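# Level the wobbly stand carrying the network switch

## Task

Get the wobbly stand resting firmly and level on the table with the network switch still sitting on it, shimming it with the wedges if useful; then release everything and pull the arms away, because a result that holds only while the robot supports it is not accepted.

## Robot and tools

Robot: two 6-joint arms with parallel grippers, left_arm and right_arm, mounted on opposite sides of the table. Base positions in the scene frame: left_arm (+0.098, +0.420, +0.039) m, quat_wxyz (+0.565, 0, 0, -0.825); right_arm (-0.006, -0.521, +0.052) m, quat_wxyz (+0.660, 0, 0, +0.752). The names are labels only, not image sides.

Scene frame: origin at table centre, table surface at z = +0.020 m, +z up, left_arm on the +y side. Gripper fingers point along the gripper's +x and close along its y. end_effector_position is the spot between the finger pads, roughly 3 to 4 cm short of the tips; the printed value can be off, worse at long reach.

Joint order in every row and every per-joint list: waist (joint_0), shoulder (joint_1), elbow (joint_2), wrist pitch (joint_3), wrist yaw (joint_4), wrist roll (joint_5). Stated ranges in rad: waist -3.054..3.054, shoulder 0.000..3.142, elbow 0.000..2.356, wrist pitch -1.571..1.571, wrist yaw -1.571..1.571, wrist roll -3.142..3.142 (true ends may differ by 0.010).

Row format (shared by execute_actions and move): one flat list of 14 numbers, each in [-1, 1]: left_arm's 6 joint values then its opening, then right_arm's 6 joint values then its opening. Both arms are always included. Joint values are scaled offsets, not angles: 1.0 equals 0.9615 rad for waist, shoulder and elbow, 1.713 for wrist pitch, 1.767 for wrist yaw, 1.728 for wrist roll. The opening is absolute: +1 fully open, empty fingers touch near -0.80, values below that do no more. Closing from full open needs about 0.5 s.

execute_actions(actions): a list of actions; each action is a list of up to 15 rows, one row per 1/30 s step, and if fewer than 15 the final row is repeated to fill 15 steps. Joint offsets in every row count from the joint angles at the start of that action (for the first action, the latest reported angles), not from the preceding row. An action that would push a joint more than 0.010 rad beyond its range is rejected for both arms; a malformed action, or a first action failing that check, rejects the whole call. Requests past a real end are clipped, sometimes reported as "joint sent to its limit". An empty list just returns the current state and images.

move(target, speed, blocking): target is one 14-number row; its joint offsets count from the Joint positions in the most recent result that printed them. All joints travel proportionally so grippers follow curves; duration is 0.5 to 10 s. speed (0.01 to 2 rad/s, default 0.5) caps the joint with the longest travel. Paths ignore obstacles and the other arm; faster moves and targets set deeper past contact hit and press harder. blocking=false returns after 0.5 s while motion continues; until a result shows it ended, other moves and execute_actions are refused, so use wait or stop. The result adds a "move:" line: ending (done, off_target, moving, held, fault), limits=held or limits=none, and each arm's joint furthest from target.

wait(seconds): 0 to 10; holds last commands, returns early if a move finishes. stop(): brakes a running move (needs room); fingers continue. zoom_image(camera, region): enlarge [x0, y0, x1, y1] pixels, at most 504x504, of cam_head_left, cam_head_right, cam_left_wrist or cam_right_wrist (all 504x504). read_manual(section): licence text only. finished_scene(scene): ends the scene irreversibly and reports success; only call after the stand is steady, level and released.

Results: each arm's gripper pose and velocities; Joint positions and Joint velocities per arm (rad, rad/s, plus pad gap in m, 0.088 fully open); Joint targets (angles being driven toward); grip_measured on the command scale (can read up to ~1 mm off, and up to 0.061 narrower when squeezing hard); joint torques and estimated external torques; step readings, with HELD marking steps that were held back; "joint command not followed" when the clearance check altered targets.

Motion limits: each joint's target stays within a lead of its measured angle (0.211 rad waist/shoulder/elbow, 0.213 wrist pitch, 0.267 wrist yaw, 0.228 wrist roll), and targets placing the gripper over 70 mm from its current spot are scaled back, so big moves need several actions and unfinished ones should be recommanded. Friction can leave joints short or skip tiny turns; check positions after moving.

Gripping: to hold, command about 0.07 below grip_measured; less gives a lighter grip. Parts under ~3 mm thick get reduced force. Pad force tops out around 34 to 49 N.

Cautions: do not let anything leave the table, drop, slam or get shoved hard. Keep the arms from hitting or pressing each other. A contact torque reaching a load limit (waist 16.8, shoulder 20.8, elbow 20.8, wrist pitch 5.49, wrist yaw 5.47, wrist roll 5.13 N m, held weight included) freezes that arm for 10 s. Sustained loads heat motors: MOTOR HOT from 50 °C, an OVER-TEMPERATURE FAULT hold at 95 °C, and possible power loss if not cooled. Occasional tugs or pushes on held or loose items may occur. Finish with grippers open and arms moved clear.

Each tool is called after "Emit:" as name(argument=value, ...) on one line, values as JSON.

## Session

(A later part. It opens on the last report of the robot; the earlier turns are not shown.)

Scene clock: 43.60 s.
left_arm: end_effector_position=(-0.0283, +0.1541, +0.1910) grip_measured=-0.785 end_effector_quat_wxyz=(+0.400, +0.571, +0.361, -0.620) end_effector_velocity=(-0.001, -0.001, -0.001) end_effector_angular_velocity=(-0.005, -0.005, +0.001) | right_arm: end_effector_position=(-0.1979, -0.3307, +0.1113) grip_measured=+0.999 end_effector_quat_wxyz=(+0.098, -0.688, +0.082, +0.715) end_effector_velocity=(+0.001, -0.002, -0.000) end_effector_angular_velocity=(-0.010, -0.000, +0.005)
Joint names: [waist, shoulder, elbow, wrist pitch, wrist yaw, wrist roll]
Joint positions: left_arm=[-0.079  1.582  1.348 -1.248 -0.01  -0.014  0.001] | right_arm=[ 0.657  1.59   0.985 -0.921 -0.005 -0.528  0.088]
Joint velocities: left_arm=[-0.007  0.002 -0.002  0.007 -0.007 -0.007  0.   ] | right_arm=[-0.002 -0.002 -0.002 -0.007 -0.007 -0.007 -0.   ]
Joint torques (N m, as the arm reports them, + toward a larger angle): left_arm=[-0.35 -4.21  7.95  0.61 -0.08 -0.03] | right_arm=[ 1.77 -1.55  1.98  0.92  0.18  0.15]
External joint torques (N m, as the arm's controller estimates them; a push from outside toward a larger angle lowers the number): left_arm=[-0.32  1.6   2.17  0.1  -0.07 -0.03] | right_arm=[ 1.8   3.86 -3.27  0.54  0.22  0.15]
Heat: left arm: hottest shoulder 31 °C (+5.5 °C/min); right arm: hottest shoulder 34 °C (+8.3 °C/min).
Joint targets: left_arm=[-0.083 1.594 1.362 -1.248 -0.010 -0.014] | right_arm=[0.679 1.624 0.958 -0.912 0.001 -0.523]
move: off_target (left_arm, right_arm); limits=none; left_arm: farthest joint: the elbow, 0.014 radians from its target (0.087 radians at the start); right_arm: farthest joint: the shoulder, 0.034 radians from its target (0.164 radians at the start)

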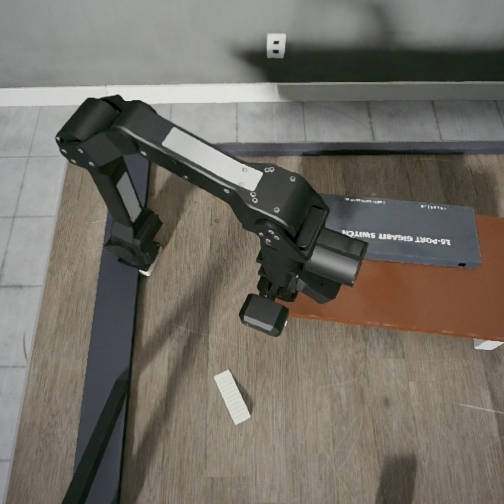

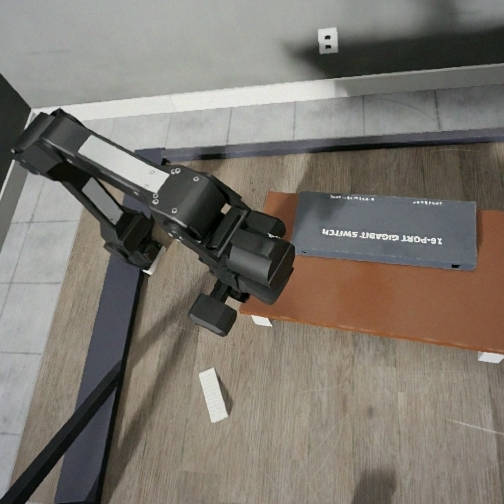

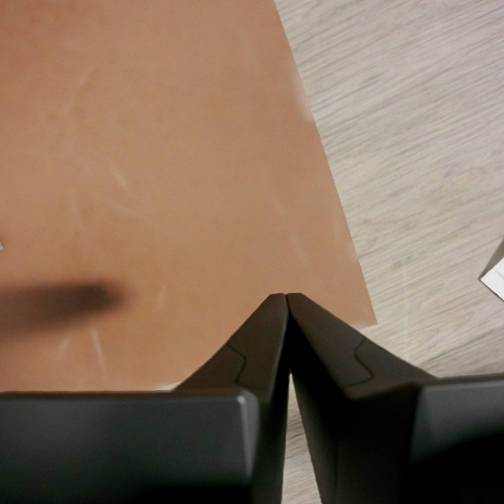

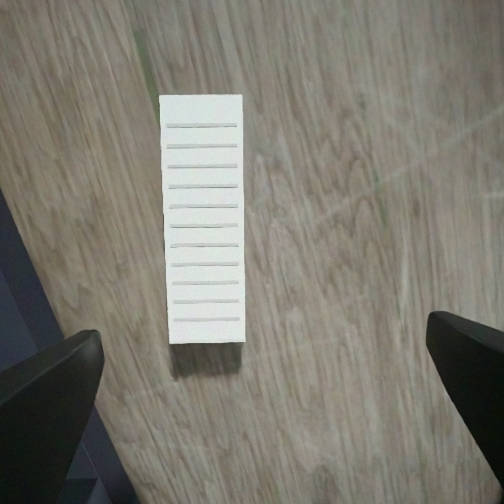

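Emit:
move(target=[0,0.12,0.01,0.01,0,0,-1,-0.07,0,0.02,0,0,-0.04,1], speed=0.1)

Emit:
move(target=[0,0.05,0,0,0,0,-1,0,0.15,-0.08,0.09,0,0,1], speed=0.1)

Scene clock: 48.33 s.
left_arm: end_effector_position=(-0.0312, +0.1481, +0.1637) grip_measured=-0.785 end_effector_quat_wxyz=(+0.384, +0.596, +0.377, -0.596) end_effector_velocity=(-0.001, +0.003, +0.001) end_effector_angular_velocity=(+0.005, +0.006, +0.005) | right_arm: end_effector_position=(-0.1876, -0.3162, +0.1145) grip_measured=+0.999 end_effector_quat_wxyz=(+0.102, -0.684, +0.078, +0.718) end_effector_velocity=(+0.000, +0.001, -0.001) end_effector_angular_velocity=(-0.003, +0.007, +0.000)
Joint names: [waist, shoulder, elbow, wrist pitch, wrist yaw, wrist roll]
Joint positions: left_arm=[-0.079  1.681  1.348 -1.233 -0.01  -0.014  0.001] | right_arm=[ 0.593  1.588  0.996 -0.921 -0.006 -0.592  0.088]
Joint velocities: left_arm=[-0.002 -0.007 -0.002 -0.007  0.007 -0.007 -0.   ] | right_arm=[-0.007  0.002 -0.002  0.007 -0.007 -0.007  0.   ]
Joint torques (N m, as the arm reports them, + toward a larger angle): left_arm=[ 0.01 -4.29  7.29  0.62 -0.11 -0.02] | right_arm=[-0.25 -5.    6.41  0.2  -0.01 -0.17]
External joint torques (N m, as the arm's controller estimates them; a push from outside toward a larger angle lowers the number): left_arm=[ 0.01  2.18  1.65  0.28 -0.09 -0.01] | right_arm=[-0.23  0.44  1.04 -0.23  0.03 -0.17]
Heat: left arm: hottest shoulder 30 °C (+3.7 °C/min); right arm: hottest shoulder 33 °C (+6.2 °C/min).
Joint targets: left_arm=[-0.079 1.697 1.358 -1.231 -0.010 -0.014] | right_arm=[0.590 1.590 1.005 -0.921 -0.005 -0.597]
move: off_target (left_arm); limits=none; left_arm: farthest joint: the shoulder, 0.016 radians from its target (0.115 radians at the start); right_arm: farthest joint: the elbow, 0.008 radians from its target (0.019 radians at the start)

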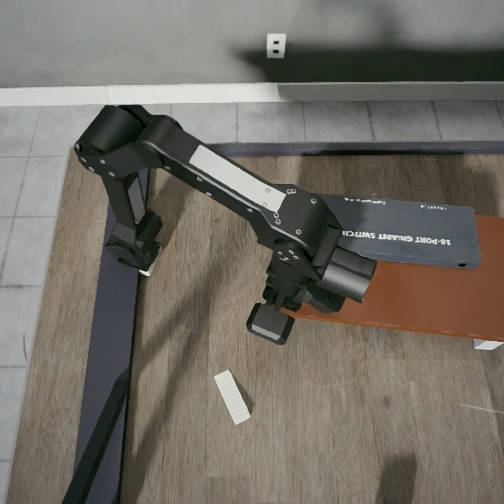

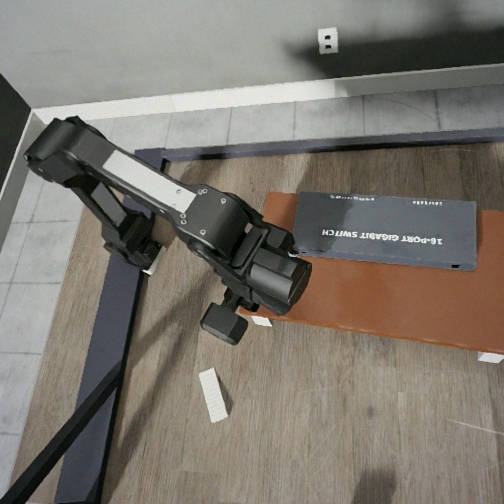

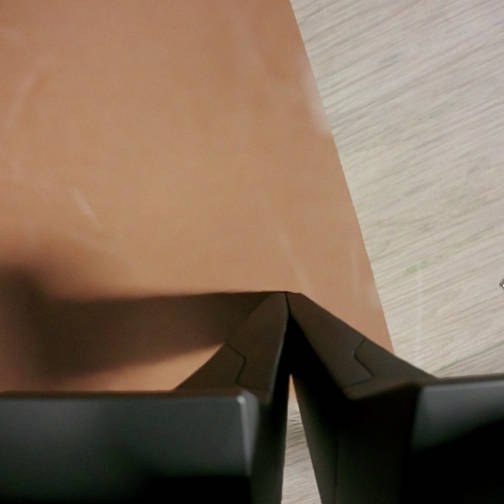

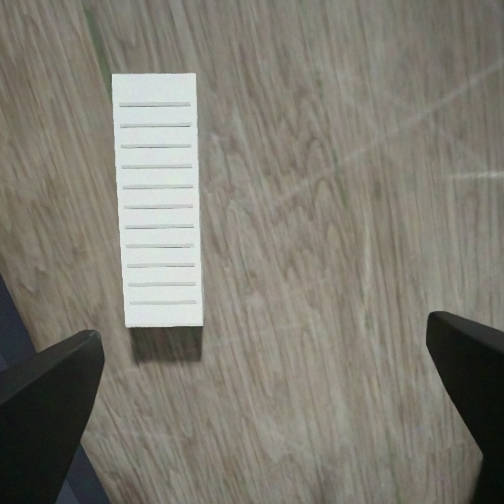

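Scene clock: 50.23 s.
left_arm: end_effector_position=(-0.0326, +0.1485, +0.1571) grip_measured=-0.785 end_effector_quat_wxyz=(+0.377, +0.603, +0.382, -0.590) end_effector_velocity=(+0.002, -0.002, +0.000) end_effector_angular_velocity=(-0.016, -0.016, -0.010) | right_arm: end_effector_position=(-0.1903, -0.3143, +0.0693) grip_measured=+0.999 end_effector_quat_wxyz=(+0.091, -0.694, +0.089, +0.708) end_effector_velocity=(+0.001, -0.007, +0.000) end_effector_angular_velocity=(-0.031, +0.002, +0.010)
Joint names: [waist, shoulder, elbow, wrist pitch, wrist yaw, wrist roll]
Joint positions: left_arm=[-0.081  1.704  1.348 -1.234 -0.004 -0.014  0.001] | right_arm=[ 0.593  1.711  0.933 -0.776 -0.011 -0.592  0.088]
Joint velocities: left_arm=[-0.002 -0.002 -0.002  0.007 -0.022  0.007 -0.   ] | right_arm=[ 0.002 -0.002 -0.002 -0.022 -0.022 -0.007 -0.   ]
Joint torques (N m, as the arm reports them, + toward a larger angle): left_arm=[ 0.14 -3.54  5.95  0.49 -0.3  -0.01] | right_arm=[ 0.   -3.29  3.17  0.8   0.12 -0.02]
External joint torques (N m, as the arm's controller estimates them; a push from outside toward a larger angle lowers the number): left_arm=[ 0.13  3.    0.38  0.18 -0.28 -0.01] | right_arm=[-0.03  2.55 -1.62  0.48  0.18 -0.02]
Heat: left arm: hottest shoulder 30 °C (+3.6 °C/min); right arm: hottest shoulder 33 °C (+6.0 °C/min).
Joint targets: left_arm=[-0.079 1.729 1.348 -1.233 -0.010 -0.014] | right_arm=[0.593 1.732 0.919 -0.767 -0.006 -0.592]
move: off_target (left_arm, right_arm); limits=none; left_arm: farthest joint: the shoulder, 0.025 radians from its target (0.048 radians at the start); right_arm: farthest joint: the shoulder, 0.021 radians from its target (0.144 radians at the start)

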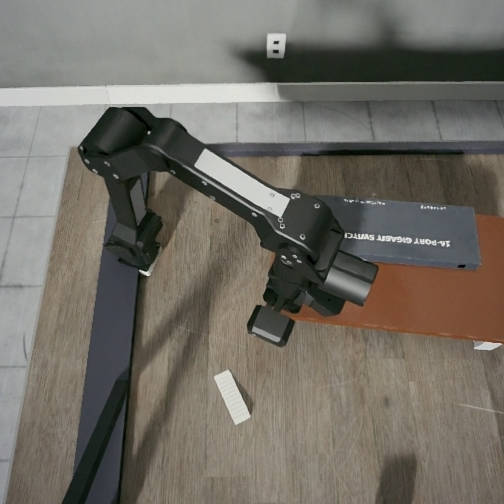

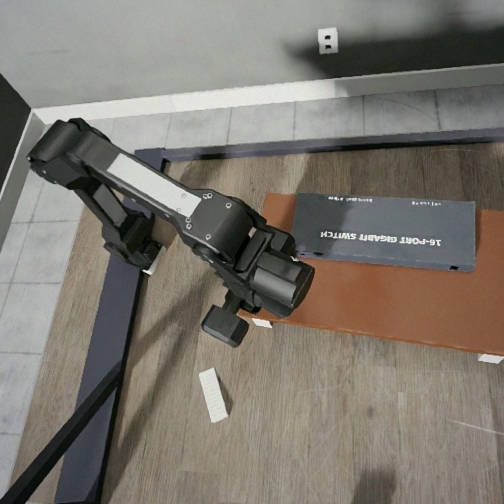

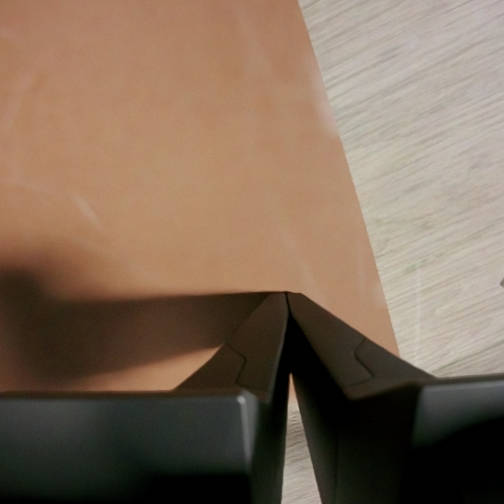

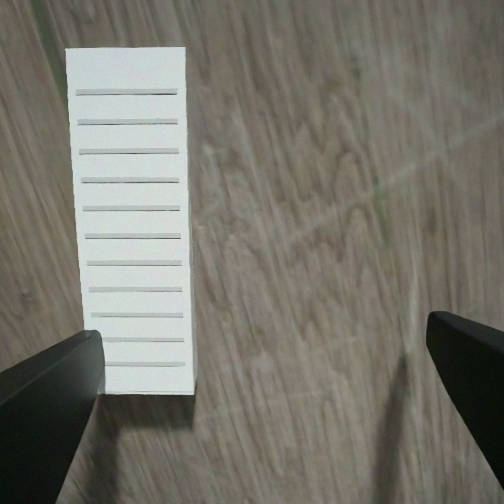

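Finger on wedge edge; lift, shift left ~1 cm, lower.

Emit:
move(target=[0,0.03,0,0,0,0,-1,0,-0.05,0,0,0,0,1], speed=0.1)

Emit:
move(target=[0,0.03,0,0,0,0,-1,0.045,0,0,0,0,0.02,1], speed=0.1)

Emit:
move(target=[0,0.03,0,0,0,0,-1,0,0.075,0,0,0,0,1], speed=0.1)

Scene clock: 54.70 s.
left_arm: end_effector_position=(-0.0326, +0.1487, +0.1568) grip_measured=-0.785 end_effector_quat_wxyz=(+0.377, +0.603, +0.383, -0.589) end_effector_velocity=(+0.003, +0.005, +0.000) end_effector_angular_velocity=(+0.017, -0.016, +0.005) | right_arm: end_effector_position=(-0.1923, -0.3122, +0.0786) grip_measured=+0.999 end_effector_quat_wxyz=(+0.099, -0.684, +0.081, +0.718) end_effector_velocity=(+0.003, -0.000, -0.000) end_effector_angular_velocity=(-0.001, -0.010, -0.010)
Joint names: [waist, shoulder, elbow, wrist pitch, wrist yaw, wrist roll]
Joint positions: left_arm=[-0.081  1.706  1.349 -1.235 -0.003 -0.014  0.001] | right_arm=[ 0.593  1.675  0.933 -0.776 -0.011 -0.592  0.088]
Joint velocities: left_arm=[-0.002 -0.002 -0.002 -0.022 -0.007 -0.007 -0.   ] | right_arm=[-0.002 -0.002 -0.002 -0.007  0.007  0.007 -0.   ]
Joint torques (N m, as the arm reports them, + toward a larger angle): left_arm=[ 0.04 -3.3   5.88  0.48 -0.08 -0.04] | right_arm=[-0.01 -6.82  4.93  0.21 -0.03 -0.02]
External joint torques (N m, as the arm's controller estimates them; a push from outside toward a larger angle lowers the number): left_arm=[ 0.03  3.25  0.33  0.19 -0.06 -0.04] | right_arm=[ 0.   -1.08 -0.04 -0.18  0.01 -0.02]
Heat: left arm: hottest shoulder 30 °C (+3.3 °C/min); right arm: hottest shoulder 33 °C (+5.5 °C/min).
Joint targets: left_arm=[-0.081 1.733 1.348 -1.234 -0.004 -0.014] | right_arm=[0.593 1.663 0.933 -0.776 -0.011 -0.592]
move: off_target (left_arm, right_arm); limits=none; left_arm: farthest joint: the shoulder, 0.027 radians from its target (0.028 radians at the start); right_arm: farthest joint: the shoulder, 0.012 radians from its target (0.048 radians at the start)

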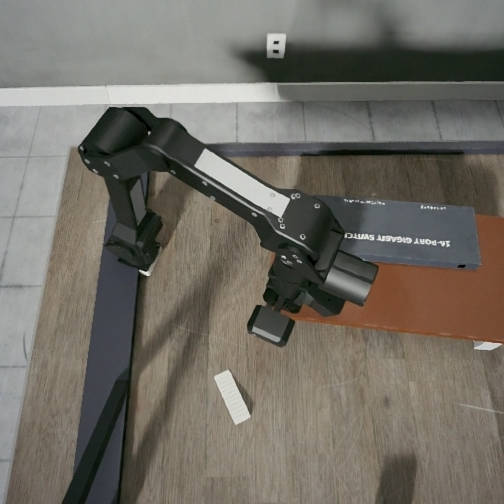

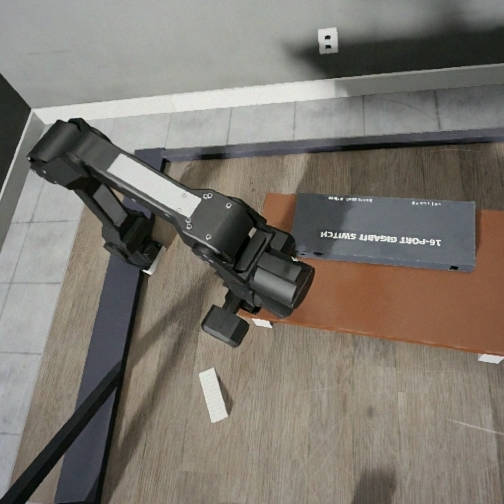

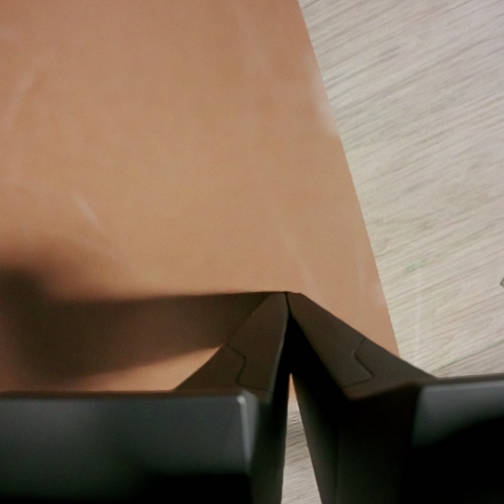

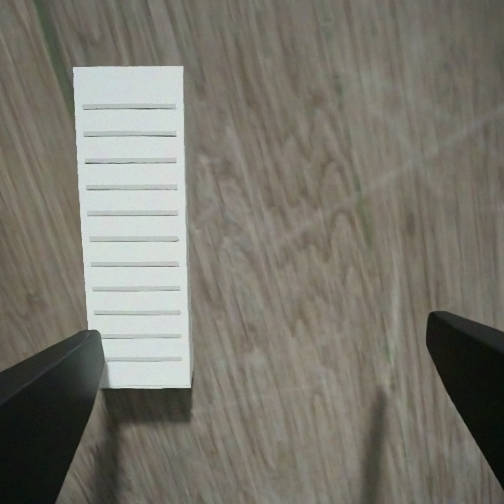

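Scene clock: 55.50 s.
left_arm: end_effector_position=(-0.0326, +0.1486, +0.1568) grip_measured=-0.785 end_effector_quat_wxyz=(+0.377, +0.604, +0.383, -0.589) end_effector_velocity=(+0.001, +0.002, +0.002) end_effector_angular_velocity=(-0.001, -0.008, +0.005) | right_arm: end_effector_position=(-0.1986, -0.3178, +0.0786) grip_measured=+0.999 end_effector_quat_wxyz=(+0.098, -0.685, +0.078, +0.717) end_effector_velocity=(+0.005, -0.002, +0.001) end_effector_angular_velocity=(-0.008, -0.017, -0.010)
Joint names: [waist, shoulder, elbow, wrist pitch, wrist yaw, wrist roll]
Joint positions: left_arm=[-0.081  1.707  1.35  -1.236 -0.003 -0.014  0.001] | right_arm=[ 0.626  1.675  0.933 -0.775 -0.006 -0.565  0.088]
Joint velocities: left_arm=[-0.002 -0.007 -0.002 -0.007 -0.007 -0.007  0.   ] | right_arm=[-0.002 -0.007 -0.002 -0.022  0.007  0.007 -0.   ]
Joint torques (N m, as the arm reports them, + toward a larger angle): left_arm=[ 0.07 -3.28  5.97  0.49 -0.1  -0.01] | right_arm=[ 0.84 -5.51  4.97  0.21 -0.21  0.21]
External joint torques (N m, as the arm's controller estimates them; a push from outside toward a larger angle lowers the number): left_arm=[ 0.09  3.32  0.4   0.2  -0.09 -0.01] | right_arm=[ 0.85  0.31 -0.04 -0.18 -0.17  0.21]
Heat: left arm: hottest shoulder 30 °C (+3.2 °C/min); right arm: hottest shoulder 33 °C (+5.4 °C/min).
Joint targets: left_arm=[-0.081 1.735 1.349 -1.235 -0.003 -0.014] | right_arm=[0.636 1.675 0.933 -0.775 -0.011 -0.557]
move: off_target (left_arm, right_arm); limits=none; left_arm: farthest joint: the shoulder, 0.028 radians from its target (0.029 radians at the start); right_arm: farthest joint: the waist, 0.011 radians from its target (0.043 radians at the start)

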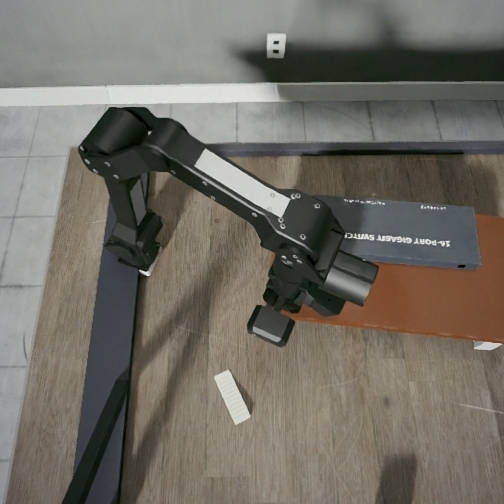

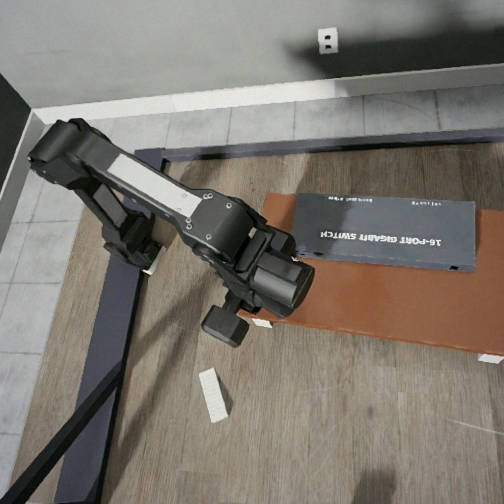

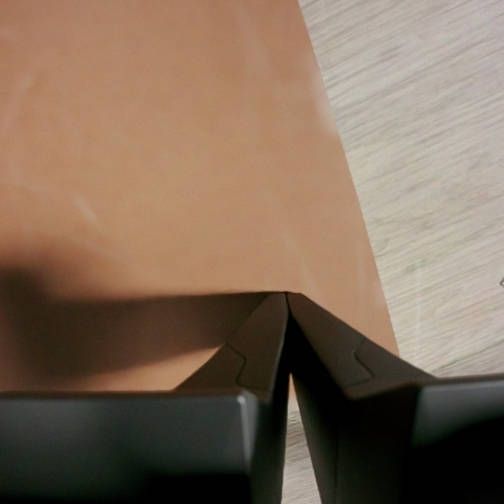

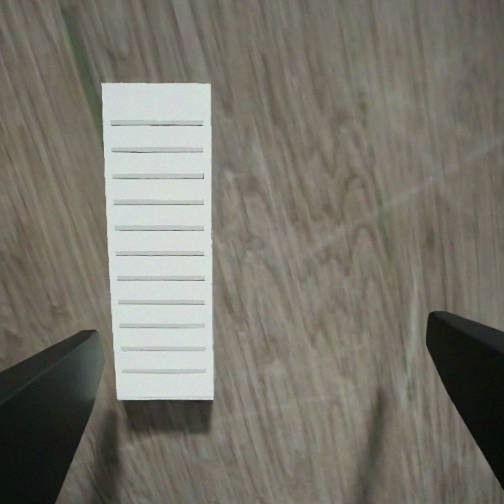

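Scene clock: 56.57 s.
left_arm: end_effector_position=(-0.0326, +0.1487, +0.1566) grip_measured=-0.785 end_effector_quat_wxyz=(+0.376, +0.604, +0.383, -0.589) end_effector_velocity=(+0.003, +0.006, -0.001) end_effector_angular_velocity=(+0.021, -0.018, +0.005) | right_arm: end_effector_position=(-0.1938, -0.3177, +0.0644) grip_measured=+0.999 end_effector_quat_wxyz=(+0.092, -0.701, +0.091, +0.702) end_effector_velocity=(+0.002, -0.001, -0.001) end_effector_angular_velocity=(-0.014, -0.003, +0.000)
Joint names: [waist, shoulder, elbow, wrist pitch, wrist yaw, wrist roll]
Joint positions: left_arm=[-0.081  1.708  1.35  -1.237 -0.003 -0.014  0.001] | right_arm=[ 0.616  1.733  0.936 -0.773  0.    -0.565  0.088]
Joint velocities: left_arm=[-0.002 -0.002 -0.007 -0.022 -0.007 -0.007 -0.   ] | right_arm=[-0.007  0.002 -0.002 -0.007 -0.007 -0.007 -0.   ]
Joint torques (N m, as the arm reports them, + toward a larger angle): left_arm=[ 0.11 -3.34  5.92  0.49 -0.07 -0.04] | right_arm=[ 0.75 -4.1   4.29 -0.06 -0.26 -0.02]
External joint torques (N m, as the arm's controller estimates them; a push from outside toward a larger angle lowers the number): left_arm=[ 0.11  3.23  0.44  0.23 -0.05 -0.04] | right_arm=[ 0.79  1.88 -0.5  -0.37 -0.22 -0.02]
Heat: left arm: hottest shoulder 30 °C (+3.2 °C/min); right arm: hottest shoulder 33 °C (+5.3 °C/min).
Joint targets: left_arm=[-0.081 1.736 1.349 -1.236 -0.003 -0.014] | right_arm=[0.626 1.747 0.932 -0.776 -0.006 -0.565]
move: off_target (left_arm, right_arm); limits=none; left_arm: farthest joint: the shoulder, 0.028 radians from its target (0.029 radians at the start); right_arm: farthest joint: the shoulder, 0.015 radians from its target (0.072 radians at the start)

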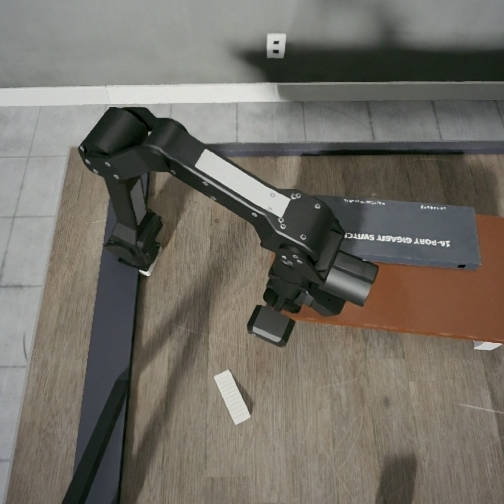

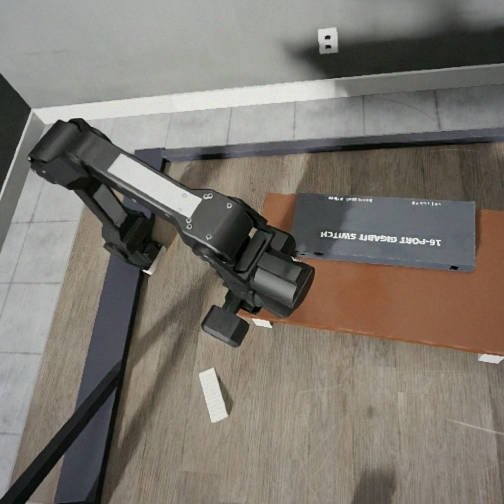

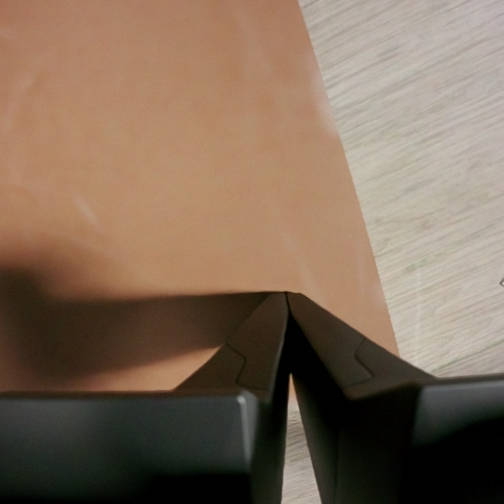

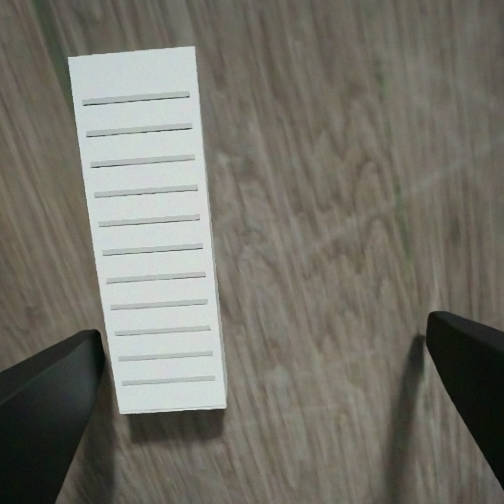

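Emit:
move(target=[0,0.03,0,0,0,0,-1,-0.01,0,0,0,0,0,-0.5])

Emit:
move(target=[0,0.03,0,0,0,0,-1,-0.1,-0.45,0.22,-0.38,0,0,-0.5], speed=0.3)

Emit:
move(target=[0,0.03,0,0,0,0,-1,-1,0,0,0,0,0.327,-0.5], speed=0.4)

Emit:
move(target=[0,0.03,0,0,0,0,-1,-0.16,0,0,0,0,0,-0.5], speed=0.4)

Scene clock: 62.40 s.
left_arm: end_effector_position=(-0.0326, +0.1486, +0.1567) grip_measured=-0.785 end_effector_quat_wxyz=(+0.376, +0.604, +0.383, -0.588) end_effector_velocity=(-0.001, -0.002, +0.001) end_effector_angular_velocity=(-0.014, -0.001, +0.005) | right_arm: end_effector_position=(-0.1925, -0.3165, +0.0645) grip_measured=-0.278 end_effector_quat_wxyz=(+0.094, -0.701, +0.093, +0.701) end_effector_velocity=(+0.003, -0.000, +0.001) end_effector_angular_velocity=(+0.003, -0.007, +0.005)
Joint names: [waist, shoulder, elbow, wrist pitch, wrist yaw, wrist roll]
Joint positions: left_arm=[-0.081  1.709  1.352 -1.238 -0.003 -0.014  0.001] | right_arm=[ 0.61   1.733  0.937 -0.774  0.    -0.565  0.025]
Joint velocities: left_arm=[-0.002 -0.002  0.002  0.007 -0.007 -0.007 -0.   ] | right_arm=[-0.002 -0.007 -0.002 -0.007  0.007 -0.007 -0.   ]
Joint torques (N m, as the arm reports them, + toward a larger angle): left_arm=[ 0.03 -3.35  5.88  0.5  -0.08 -0.02] | right_arm=[-0.27 -5.69  4.69  0.18 -0.04 -0.03]
External joint torques (N m, as the arm's controller estimates them; a push from outside toward a larger angle lowers the number): left_arm=[ 0.    3.19  0.31  0.2  -0.07 -0.02] | right_arm=[-0.26  0.35 -0.13 -0.14 -0.01 -0.03]
Heat: left arm: hottest shoulder 30 °C (+3.0 °C/min); right arm: hottest shoulder 32 °C (+2.0 °C/min).
Joint targets: left_arm=[-0.081 1.737 1.351 -1.237 -0.003 -0.014] | right_arm=[0.607 1.732 0.936 -0.773 0.000 -0.565]
move: off_target (left_arm); limits=none; left_arm: farthest joint: the shoulder, 0.028 radians from its target (0.029 radians at the start); right_arm: farthest joint: the waist, 0.004 radians from its target (0.010 radians at the start)

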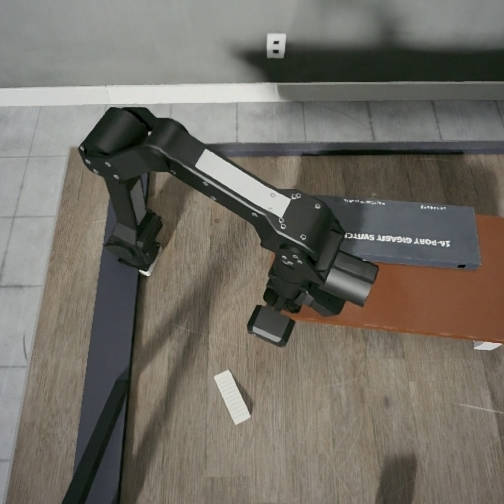

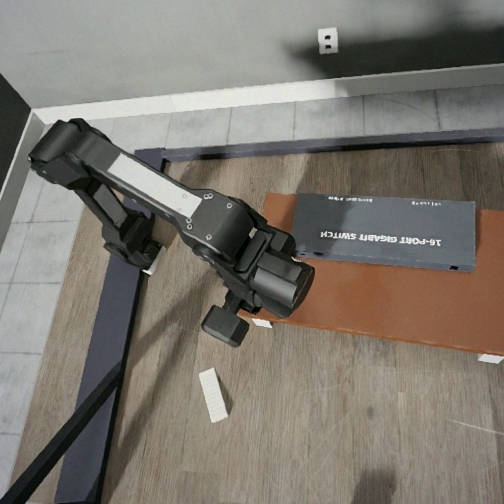

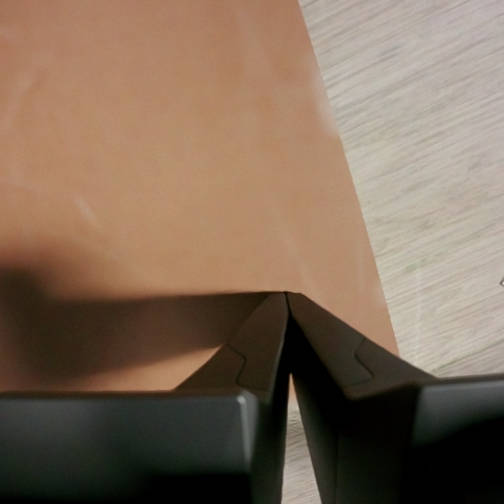

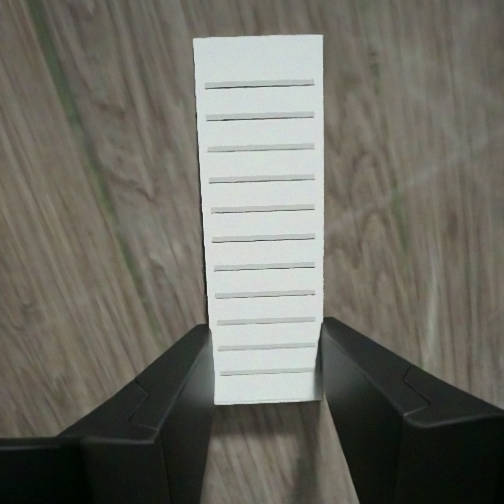

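Scene clock: 65.07 s.
left_arm: end_effector_position=(-0.0327, +0.1485, +0.1568) grip_measured=-0.785 end_effector_quat_wxyz=(+0.376, +0.604, +0.384, -0.588) end_effector_velocity=(+0.001, -0.003, -0.000) end_effector_angular_velocity=(-0.010, -0.004, +0.010) | right_arm: end_effector_position=(-0.1253, -0.3624, +0.2100) grip_measured=-0.278 end_effector_quat_wxyz=(+0.121, -0.701, +0.131, +0.690) end_effector_velocity=(+0.005, -0.004, -0.002) end_effector_angular_velocity=(-0.021, -0.025, +0.005)
Joint names: [waist, shoulder, elbow, wrist pitch, wrist yaw, wrist roll]
Joint positions: left_arm=[-0.081  1.709  1.353 -1.239 -0.003 -0.014  0.001] | right_arm=[ 0.517  1.309  1.14  -1.422  0.001 -0.565  0.025]
Joint velocities: left_arm=[ 0.002  0.002  0.002  0.007 -0.007 -0.007 -0.   ] | right_arm=[-0.002  0.002 -0.007 -0.022  0.007 -0.007 -0.   ]
Joint torques (N m, as the arm reports them, + toward a larger angle): left_arm=[-0.05 -3.22  5.9   0.51 -0.07  0.  ] | right_arm=[-0.24 -4.43  6.67 -0.07 -0.08 -0.02]
External joint torques (N m, as the arm's controller estimates them; a push from outside toward a larger angle lowers the number): left_arm=[-0.05  3.32  0.32  0.2  -0.06  0.  ] | right_arm=[-0.25 -0.89  1.22 -0.34 -0.04 -0.02]
Heat: left arm: hottest shoulder 30 °C (+2.0 °C/min); right arm: hottest shoulder 33 °C (+2.0 °C/min).
Joint targets: left_arm=[-0.081 1.737 1.352 -1.238 -0.003 -0.014] | right_arm=[0.514 1.300 1.148 -1.425 0.000 -0.565]
move: off_target (left_arm); limits=none; left_arm: farthest joint: the shoulder, 0.029 radians from its target (0.029 radians at the start); right_arm: farthest joint: the elbow, 0.009 radians from its target (0.212 radians at the start)

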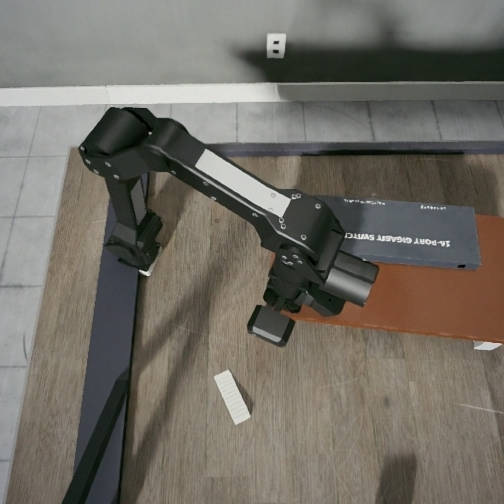

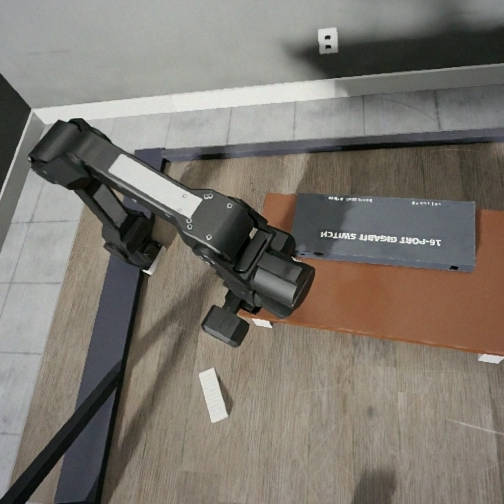

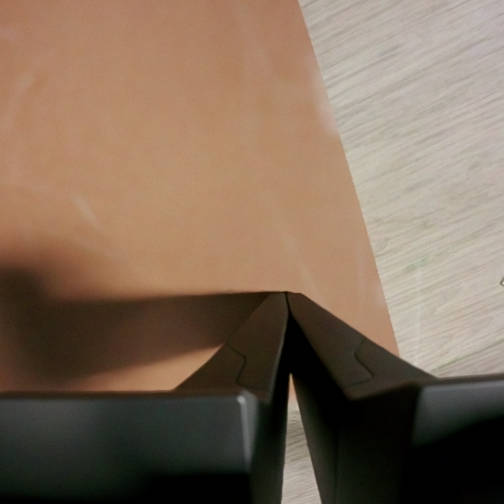

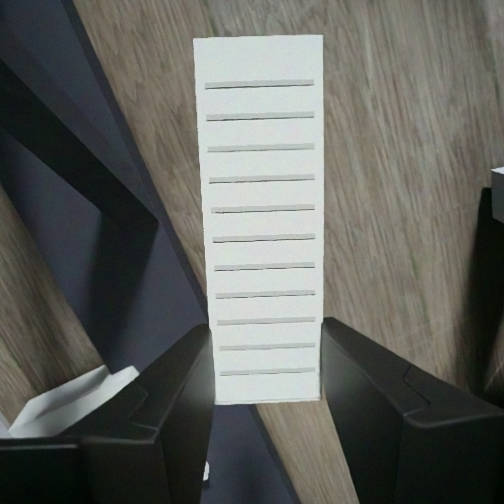

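Scene clock: 67.97 s.
left_arm: end_effector_position=(-0.0326, +0.1486, +0.1567) grip_measured=-0.785 end_effector_quat_wxyz=(+0.376, +0.605, +0.384, -0.588) end_effector_velocity=(+0.003, +0.002, +0.000) end_effector_angular_velocity=(+0.003, -0.010, +0.024) | right_arm: end_effector_position=(+0.0553, -0.3320, +0.2100) grip_measured=-0.278 end_effector_quat_wxyz=(+0.565, -0.422, +0.576, +0.413) end_effector_velocity=(-0.001, -0.002, -0.000) end_effector_angular_velocity=(-0.005, +0.009, +0.005)
Joint names: [waist, shoulder, elbow, wrist pitch, wrist yaw, wrist roll]
Joint positions: left_arm=[-0.081  1.71   1.353 -1.24  -0.003 -0.014  0.001] | right_arm=[-0.441  1.309  1.14  -1.422  0.001 -0.005  0.025]
Joint velocities: left_arm=[ 0.002 -0.007 -0.007 -0.007 -0.007 -0.022 -0.   ] | right_arm=[-0.002 -0.002 -0.002 -0.007 -0.007 -0.007 -0.   ]
Joint torques (N m, as the arm reports them, + toward a larger angle): left_arm=[-0.04 -3.25  5.92  0.51 -0.09 -0.04] | right_arm=[-0.23 -3.54  5.55  0.11 -0.01  0.12]
External joint torques (N m, as the arm's controller estimates them; a push from outside toward a larger angle lowers the number): left_arm=[-0.12  3.33  0.41  0.24 -0.06 -0.04] | right_arm=[-0.23  0.05  0.03 -0.19  0.    0.12]
Heat: left arm: hottest shoulder 30 °C (+2.0 °C/min); right arm: hottest shoulder 32 °C (+0.0 °C/min).
Joint targets: left_arm=[-0.081 1.738 1.352 -1.239 -0.003 -0.014] | right_arm=[-0.444 1.309 1.140 -1.422 0.001 -0.000]
move: off_target (left_arm); limits=none; left_arm: farthest joint: the shoulder, 0.028 radians from its target (0.029 radians at the start); right_arm: farthest joint: the wrist roll, 0.005 radians from its target (0.565 radians at the start)

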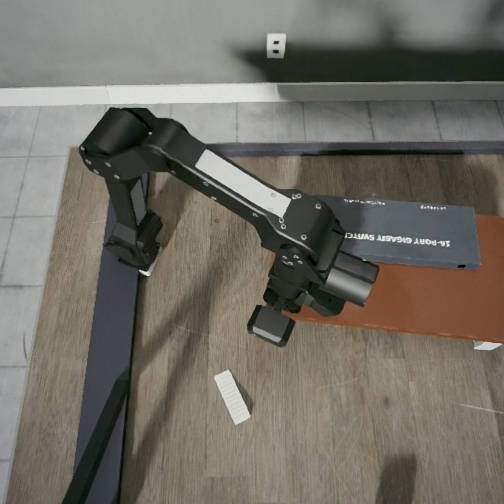

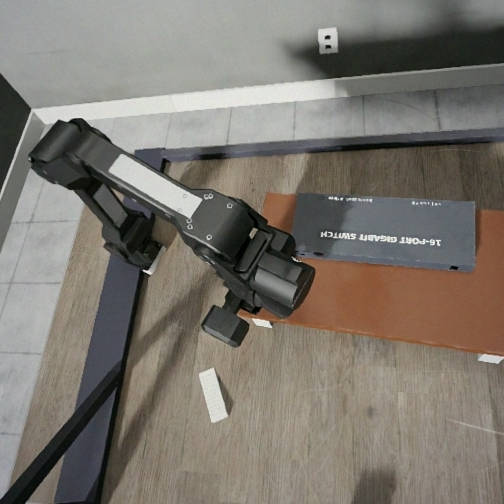

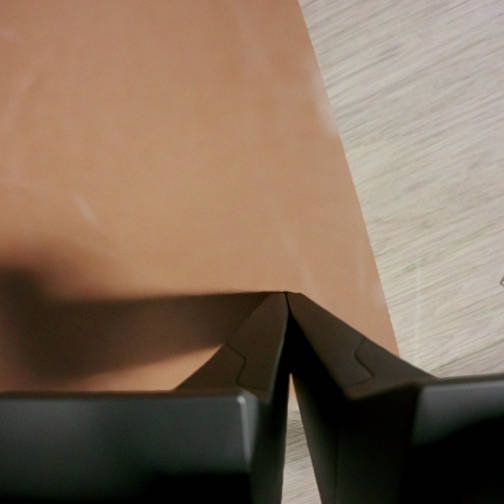

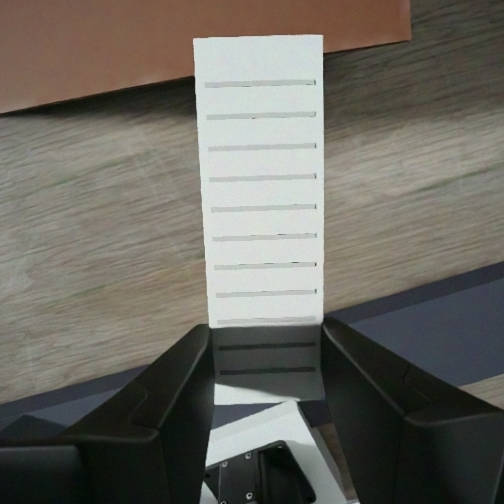

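Scene clock: 68.87 s.
left_arm: end_effector_position=(-0.0327, +0.1485, +0.1567) grip_measured=-0.785 end_effector_quat_wxyz=(+0.376, +0.605, +0.384, -0.588) end_effector_velocity=(-0.001, -0.000, +0.000) end_effector_angular_velocity=(-0.010, -0.003, -0.015) | right_arm: end_effector_position=(+0.0830, -0.3433, +0.2100) grip_measured=-0.278 end_effector_quat_wxyz=(+0.594, -0.378, +0.606, +0.369) end_effector_velocity=(-0.001, -0.001, +0.001) end_effector_angular_velocity=(+0.001, +0.008, +0.005)
Joint names: [waist, shoulder, elbow, wrist pitch, wrist yaw, wrist roll]
Joint positions: left_arm=[-0.081  1.711  1.355 -1.241 -0.003 -0.014  0.001] | right_arm=[-0.592  1.309  1.14  -1.422  0.001 -0.005  0.025]
Joint velocities: left_arm=[-0.007 -0.002 -0.002  0.007 -0.007  0.007 -0.   ] | right_arm=[-0.002 -0.002  0.002 -0.007 -0.007 -0.007 -0.   ]
Joint torques (N m, as the arm reports them, + toward a larger angle): left_arm=[ 0.04 -3.4   5.87  0.48 -0.09 -0.02] | right_arm=[-0.28 -3.52  5.54  0.1   0.   -0.02]
External joint torques (N m, as the arm's controller estimates them; a push from outside toward a larger angle lowers the number): left_arm=[ 0.08  3.18  0.31  0.18 -0.08 -0.02] | right_arm=[-0.29  0.09  0.02 -0.19  0.01 -0.02]
Heat: left arm: hottest shoulder 30 °C (+2.0 °C/min); right arm: hottest shoulder 32 °C (+0.0 °C/min).
Joint targets: left_arm=[-0.081 1.739 1.354 -1.240 -0.003 -0.014] | right_arm=[-0.596 1.309 1.140 -1.422 0.001 -0.005]
move: off_target (left_arm); limits=none; left_arm: farthest joint: the shoulder, 0.028 radians from its target (0.029 radians at the start); right_arm: farthest joint: the waist, 0.002 radians from its target (0.153 radians at the start)

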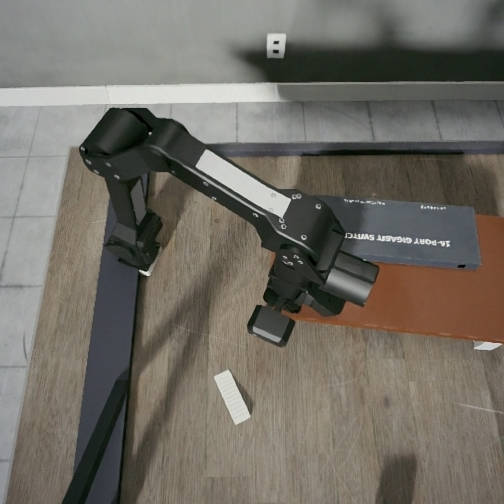

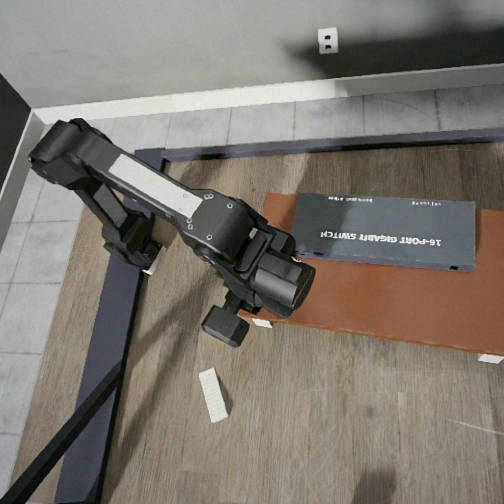

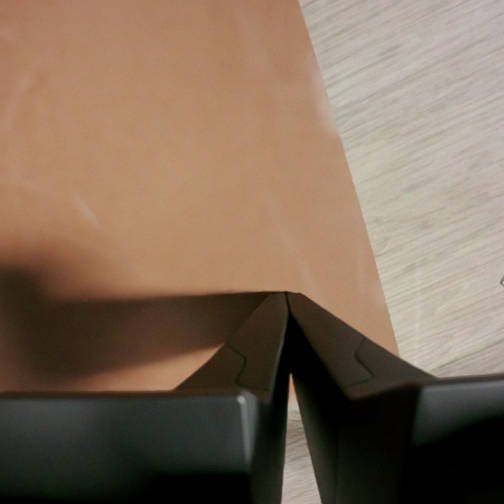

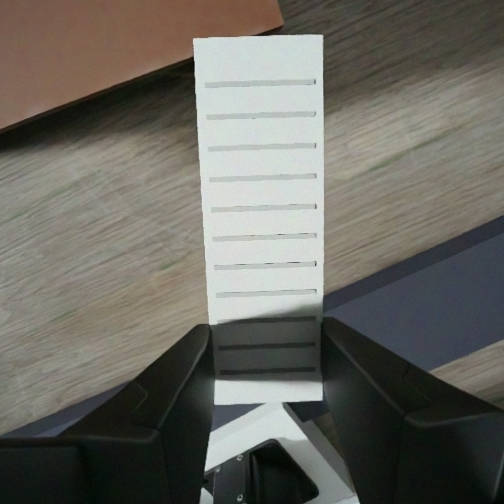

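Emit:
move(target=[0,0.03,0,0,0,0,-1,0.037,0.15,-0.52,0.381,0,0,-0.5], speed=0.2)

Scene clock: 78.83 s.
left_arm: end_effector_position=(-0.0323, +0.1483, +0.1574) grip_measured=-0.785 end_effector_quat_wxyz=(+0.376, +0.606, +0.383, -0.587) end_effector_velocity=(+0.001, +0.001, +0.001) end_effector_angular_velocity=(-0.001, -0.008, +0.005) | right_arm: end_effector_position=(+0.0807, -0.3336, +0.0696) grip_measured=-0.278 end_effector_quat_wxyz=(+0.602, -0.379, +0.587, +0.387) end_effector_velocity=(-0.002, -0.003, -0.001) end_effector_angular_velocity=(-0.008, +0.012, +0.005)
Joint names: [waist, shoulder, elbow, wrist pitch, wrist yaw, wrist roll]
Joint positions: left_arm=[-0.081  1.712  1.358 -1.245 -0.006 -0.014  0.001] | right_arm=[-0.561  1.435  0.658 -0.768  0.001 -0.005  0.025]
Joint velocities: left_arm=[-0.002 -0.002  0.002 -0.007 -0.007 -0.007 -0.   ] | right_arm=[-0.002 -0.002 -0.007 -0.007 -0.007 -0.007 -0.   ]
Joint torques (N m, as the arm reports them, + toward a larger angle): left_arm=[ 0.01 -3.42  5.45  0.69  0.04 -0.04] | right_arm=[ 0.37 -1.89  2.66  0.1  -0.01 -0.02]
External joint torques (N m, as the arm's controller estimates them; a push from outside toward a larger angle lowers the number): left_arm=[ 0.    3.23 -0.14  0.4   0.06 -0.04] | right_arm=[ 0.37  2.   -2.22 -0.27  0.   -0.02]
Heat: left arm: hottest shoulder 29 °C (-1.0 °C/min); right arm: hottest shoulder 32 °C (-2.0 °C/min).
Joint targets: left_arm=[-0.081 1.740 1.355 -1.241 -0.003 -0.014] | right_arm=[-0.557 1.453 0.639 -0.770 0.001 -0.005]
move: off_target (left_arm, right_arm); limits=none; left_arm: farthest joint: the shoulder, 0.028 radians from its target (0.029 radians at the start); right_arm: farthest joint: the shoulder, 0.018 radians from its target (0.144 radians at the start)

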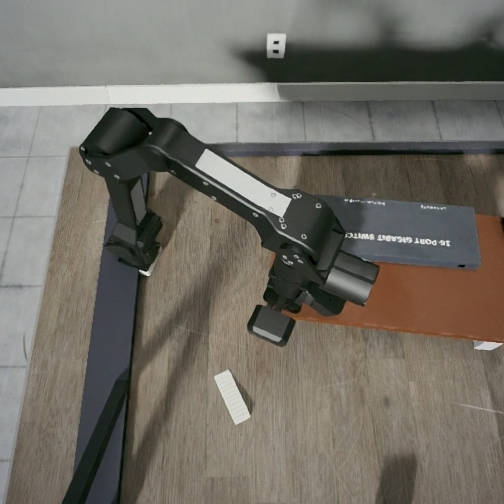

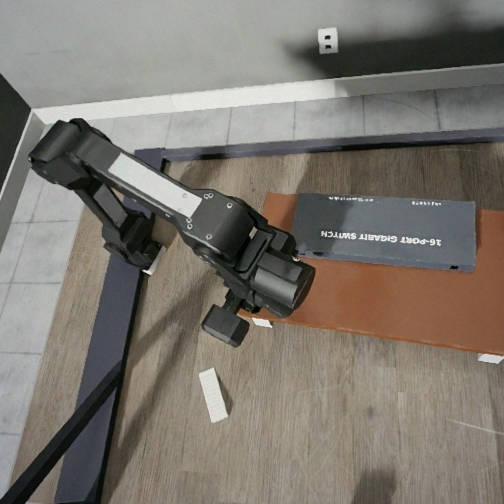

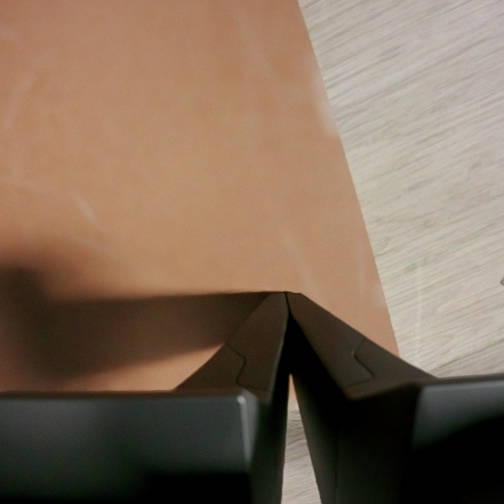

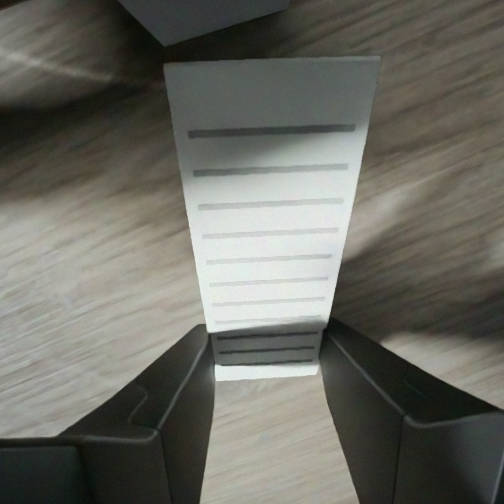

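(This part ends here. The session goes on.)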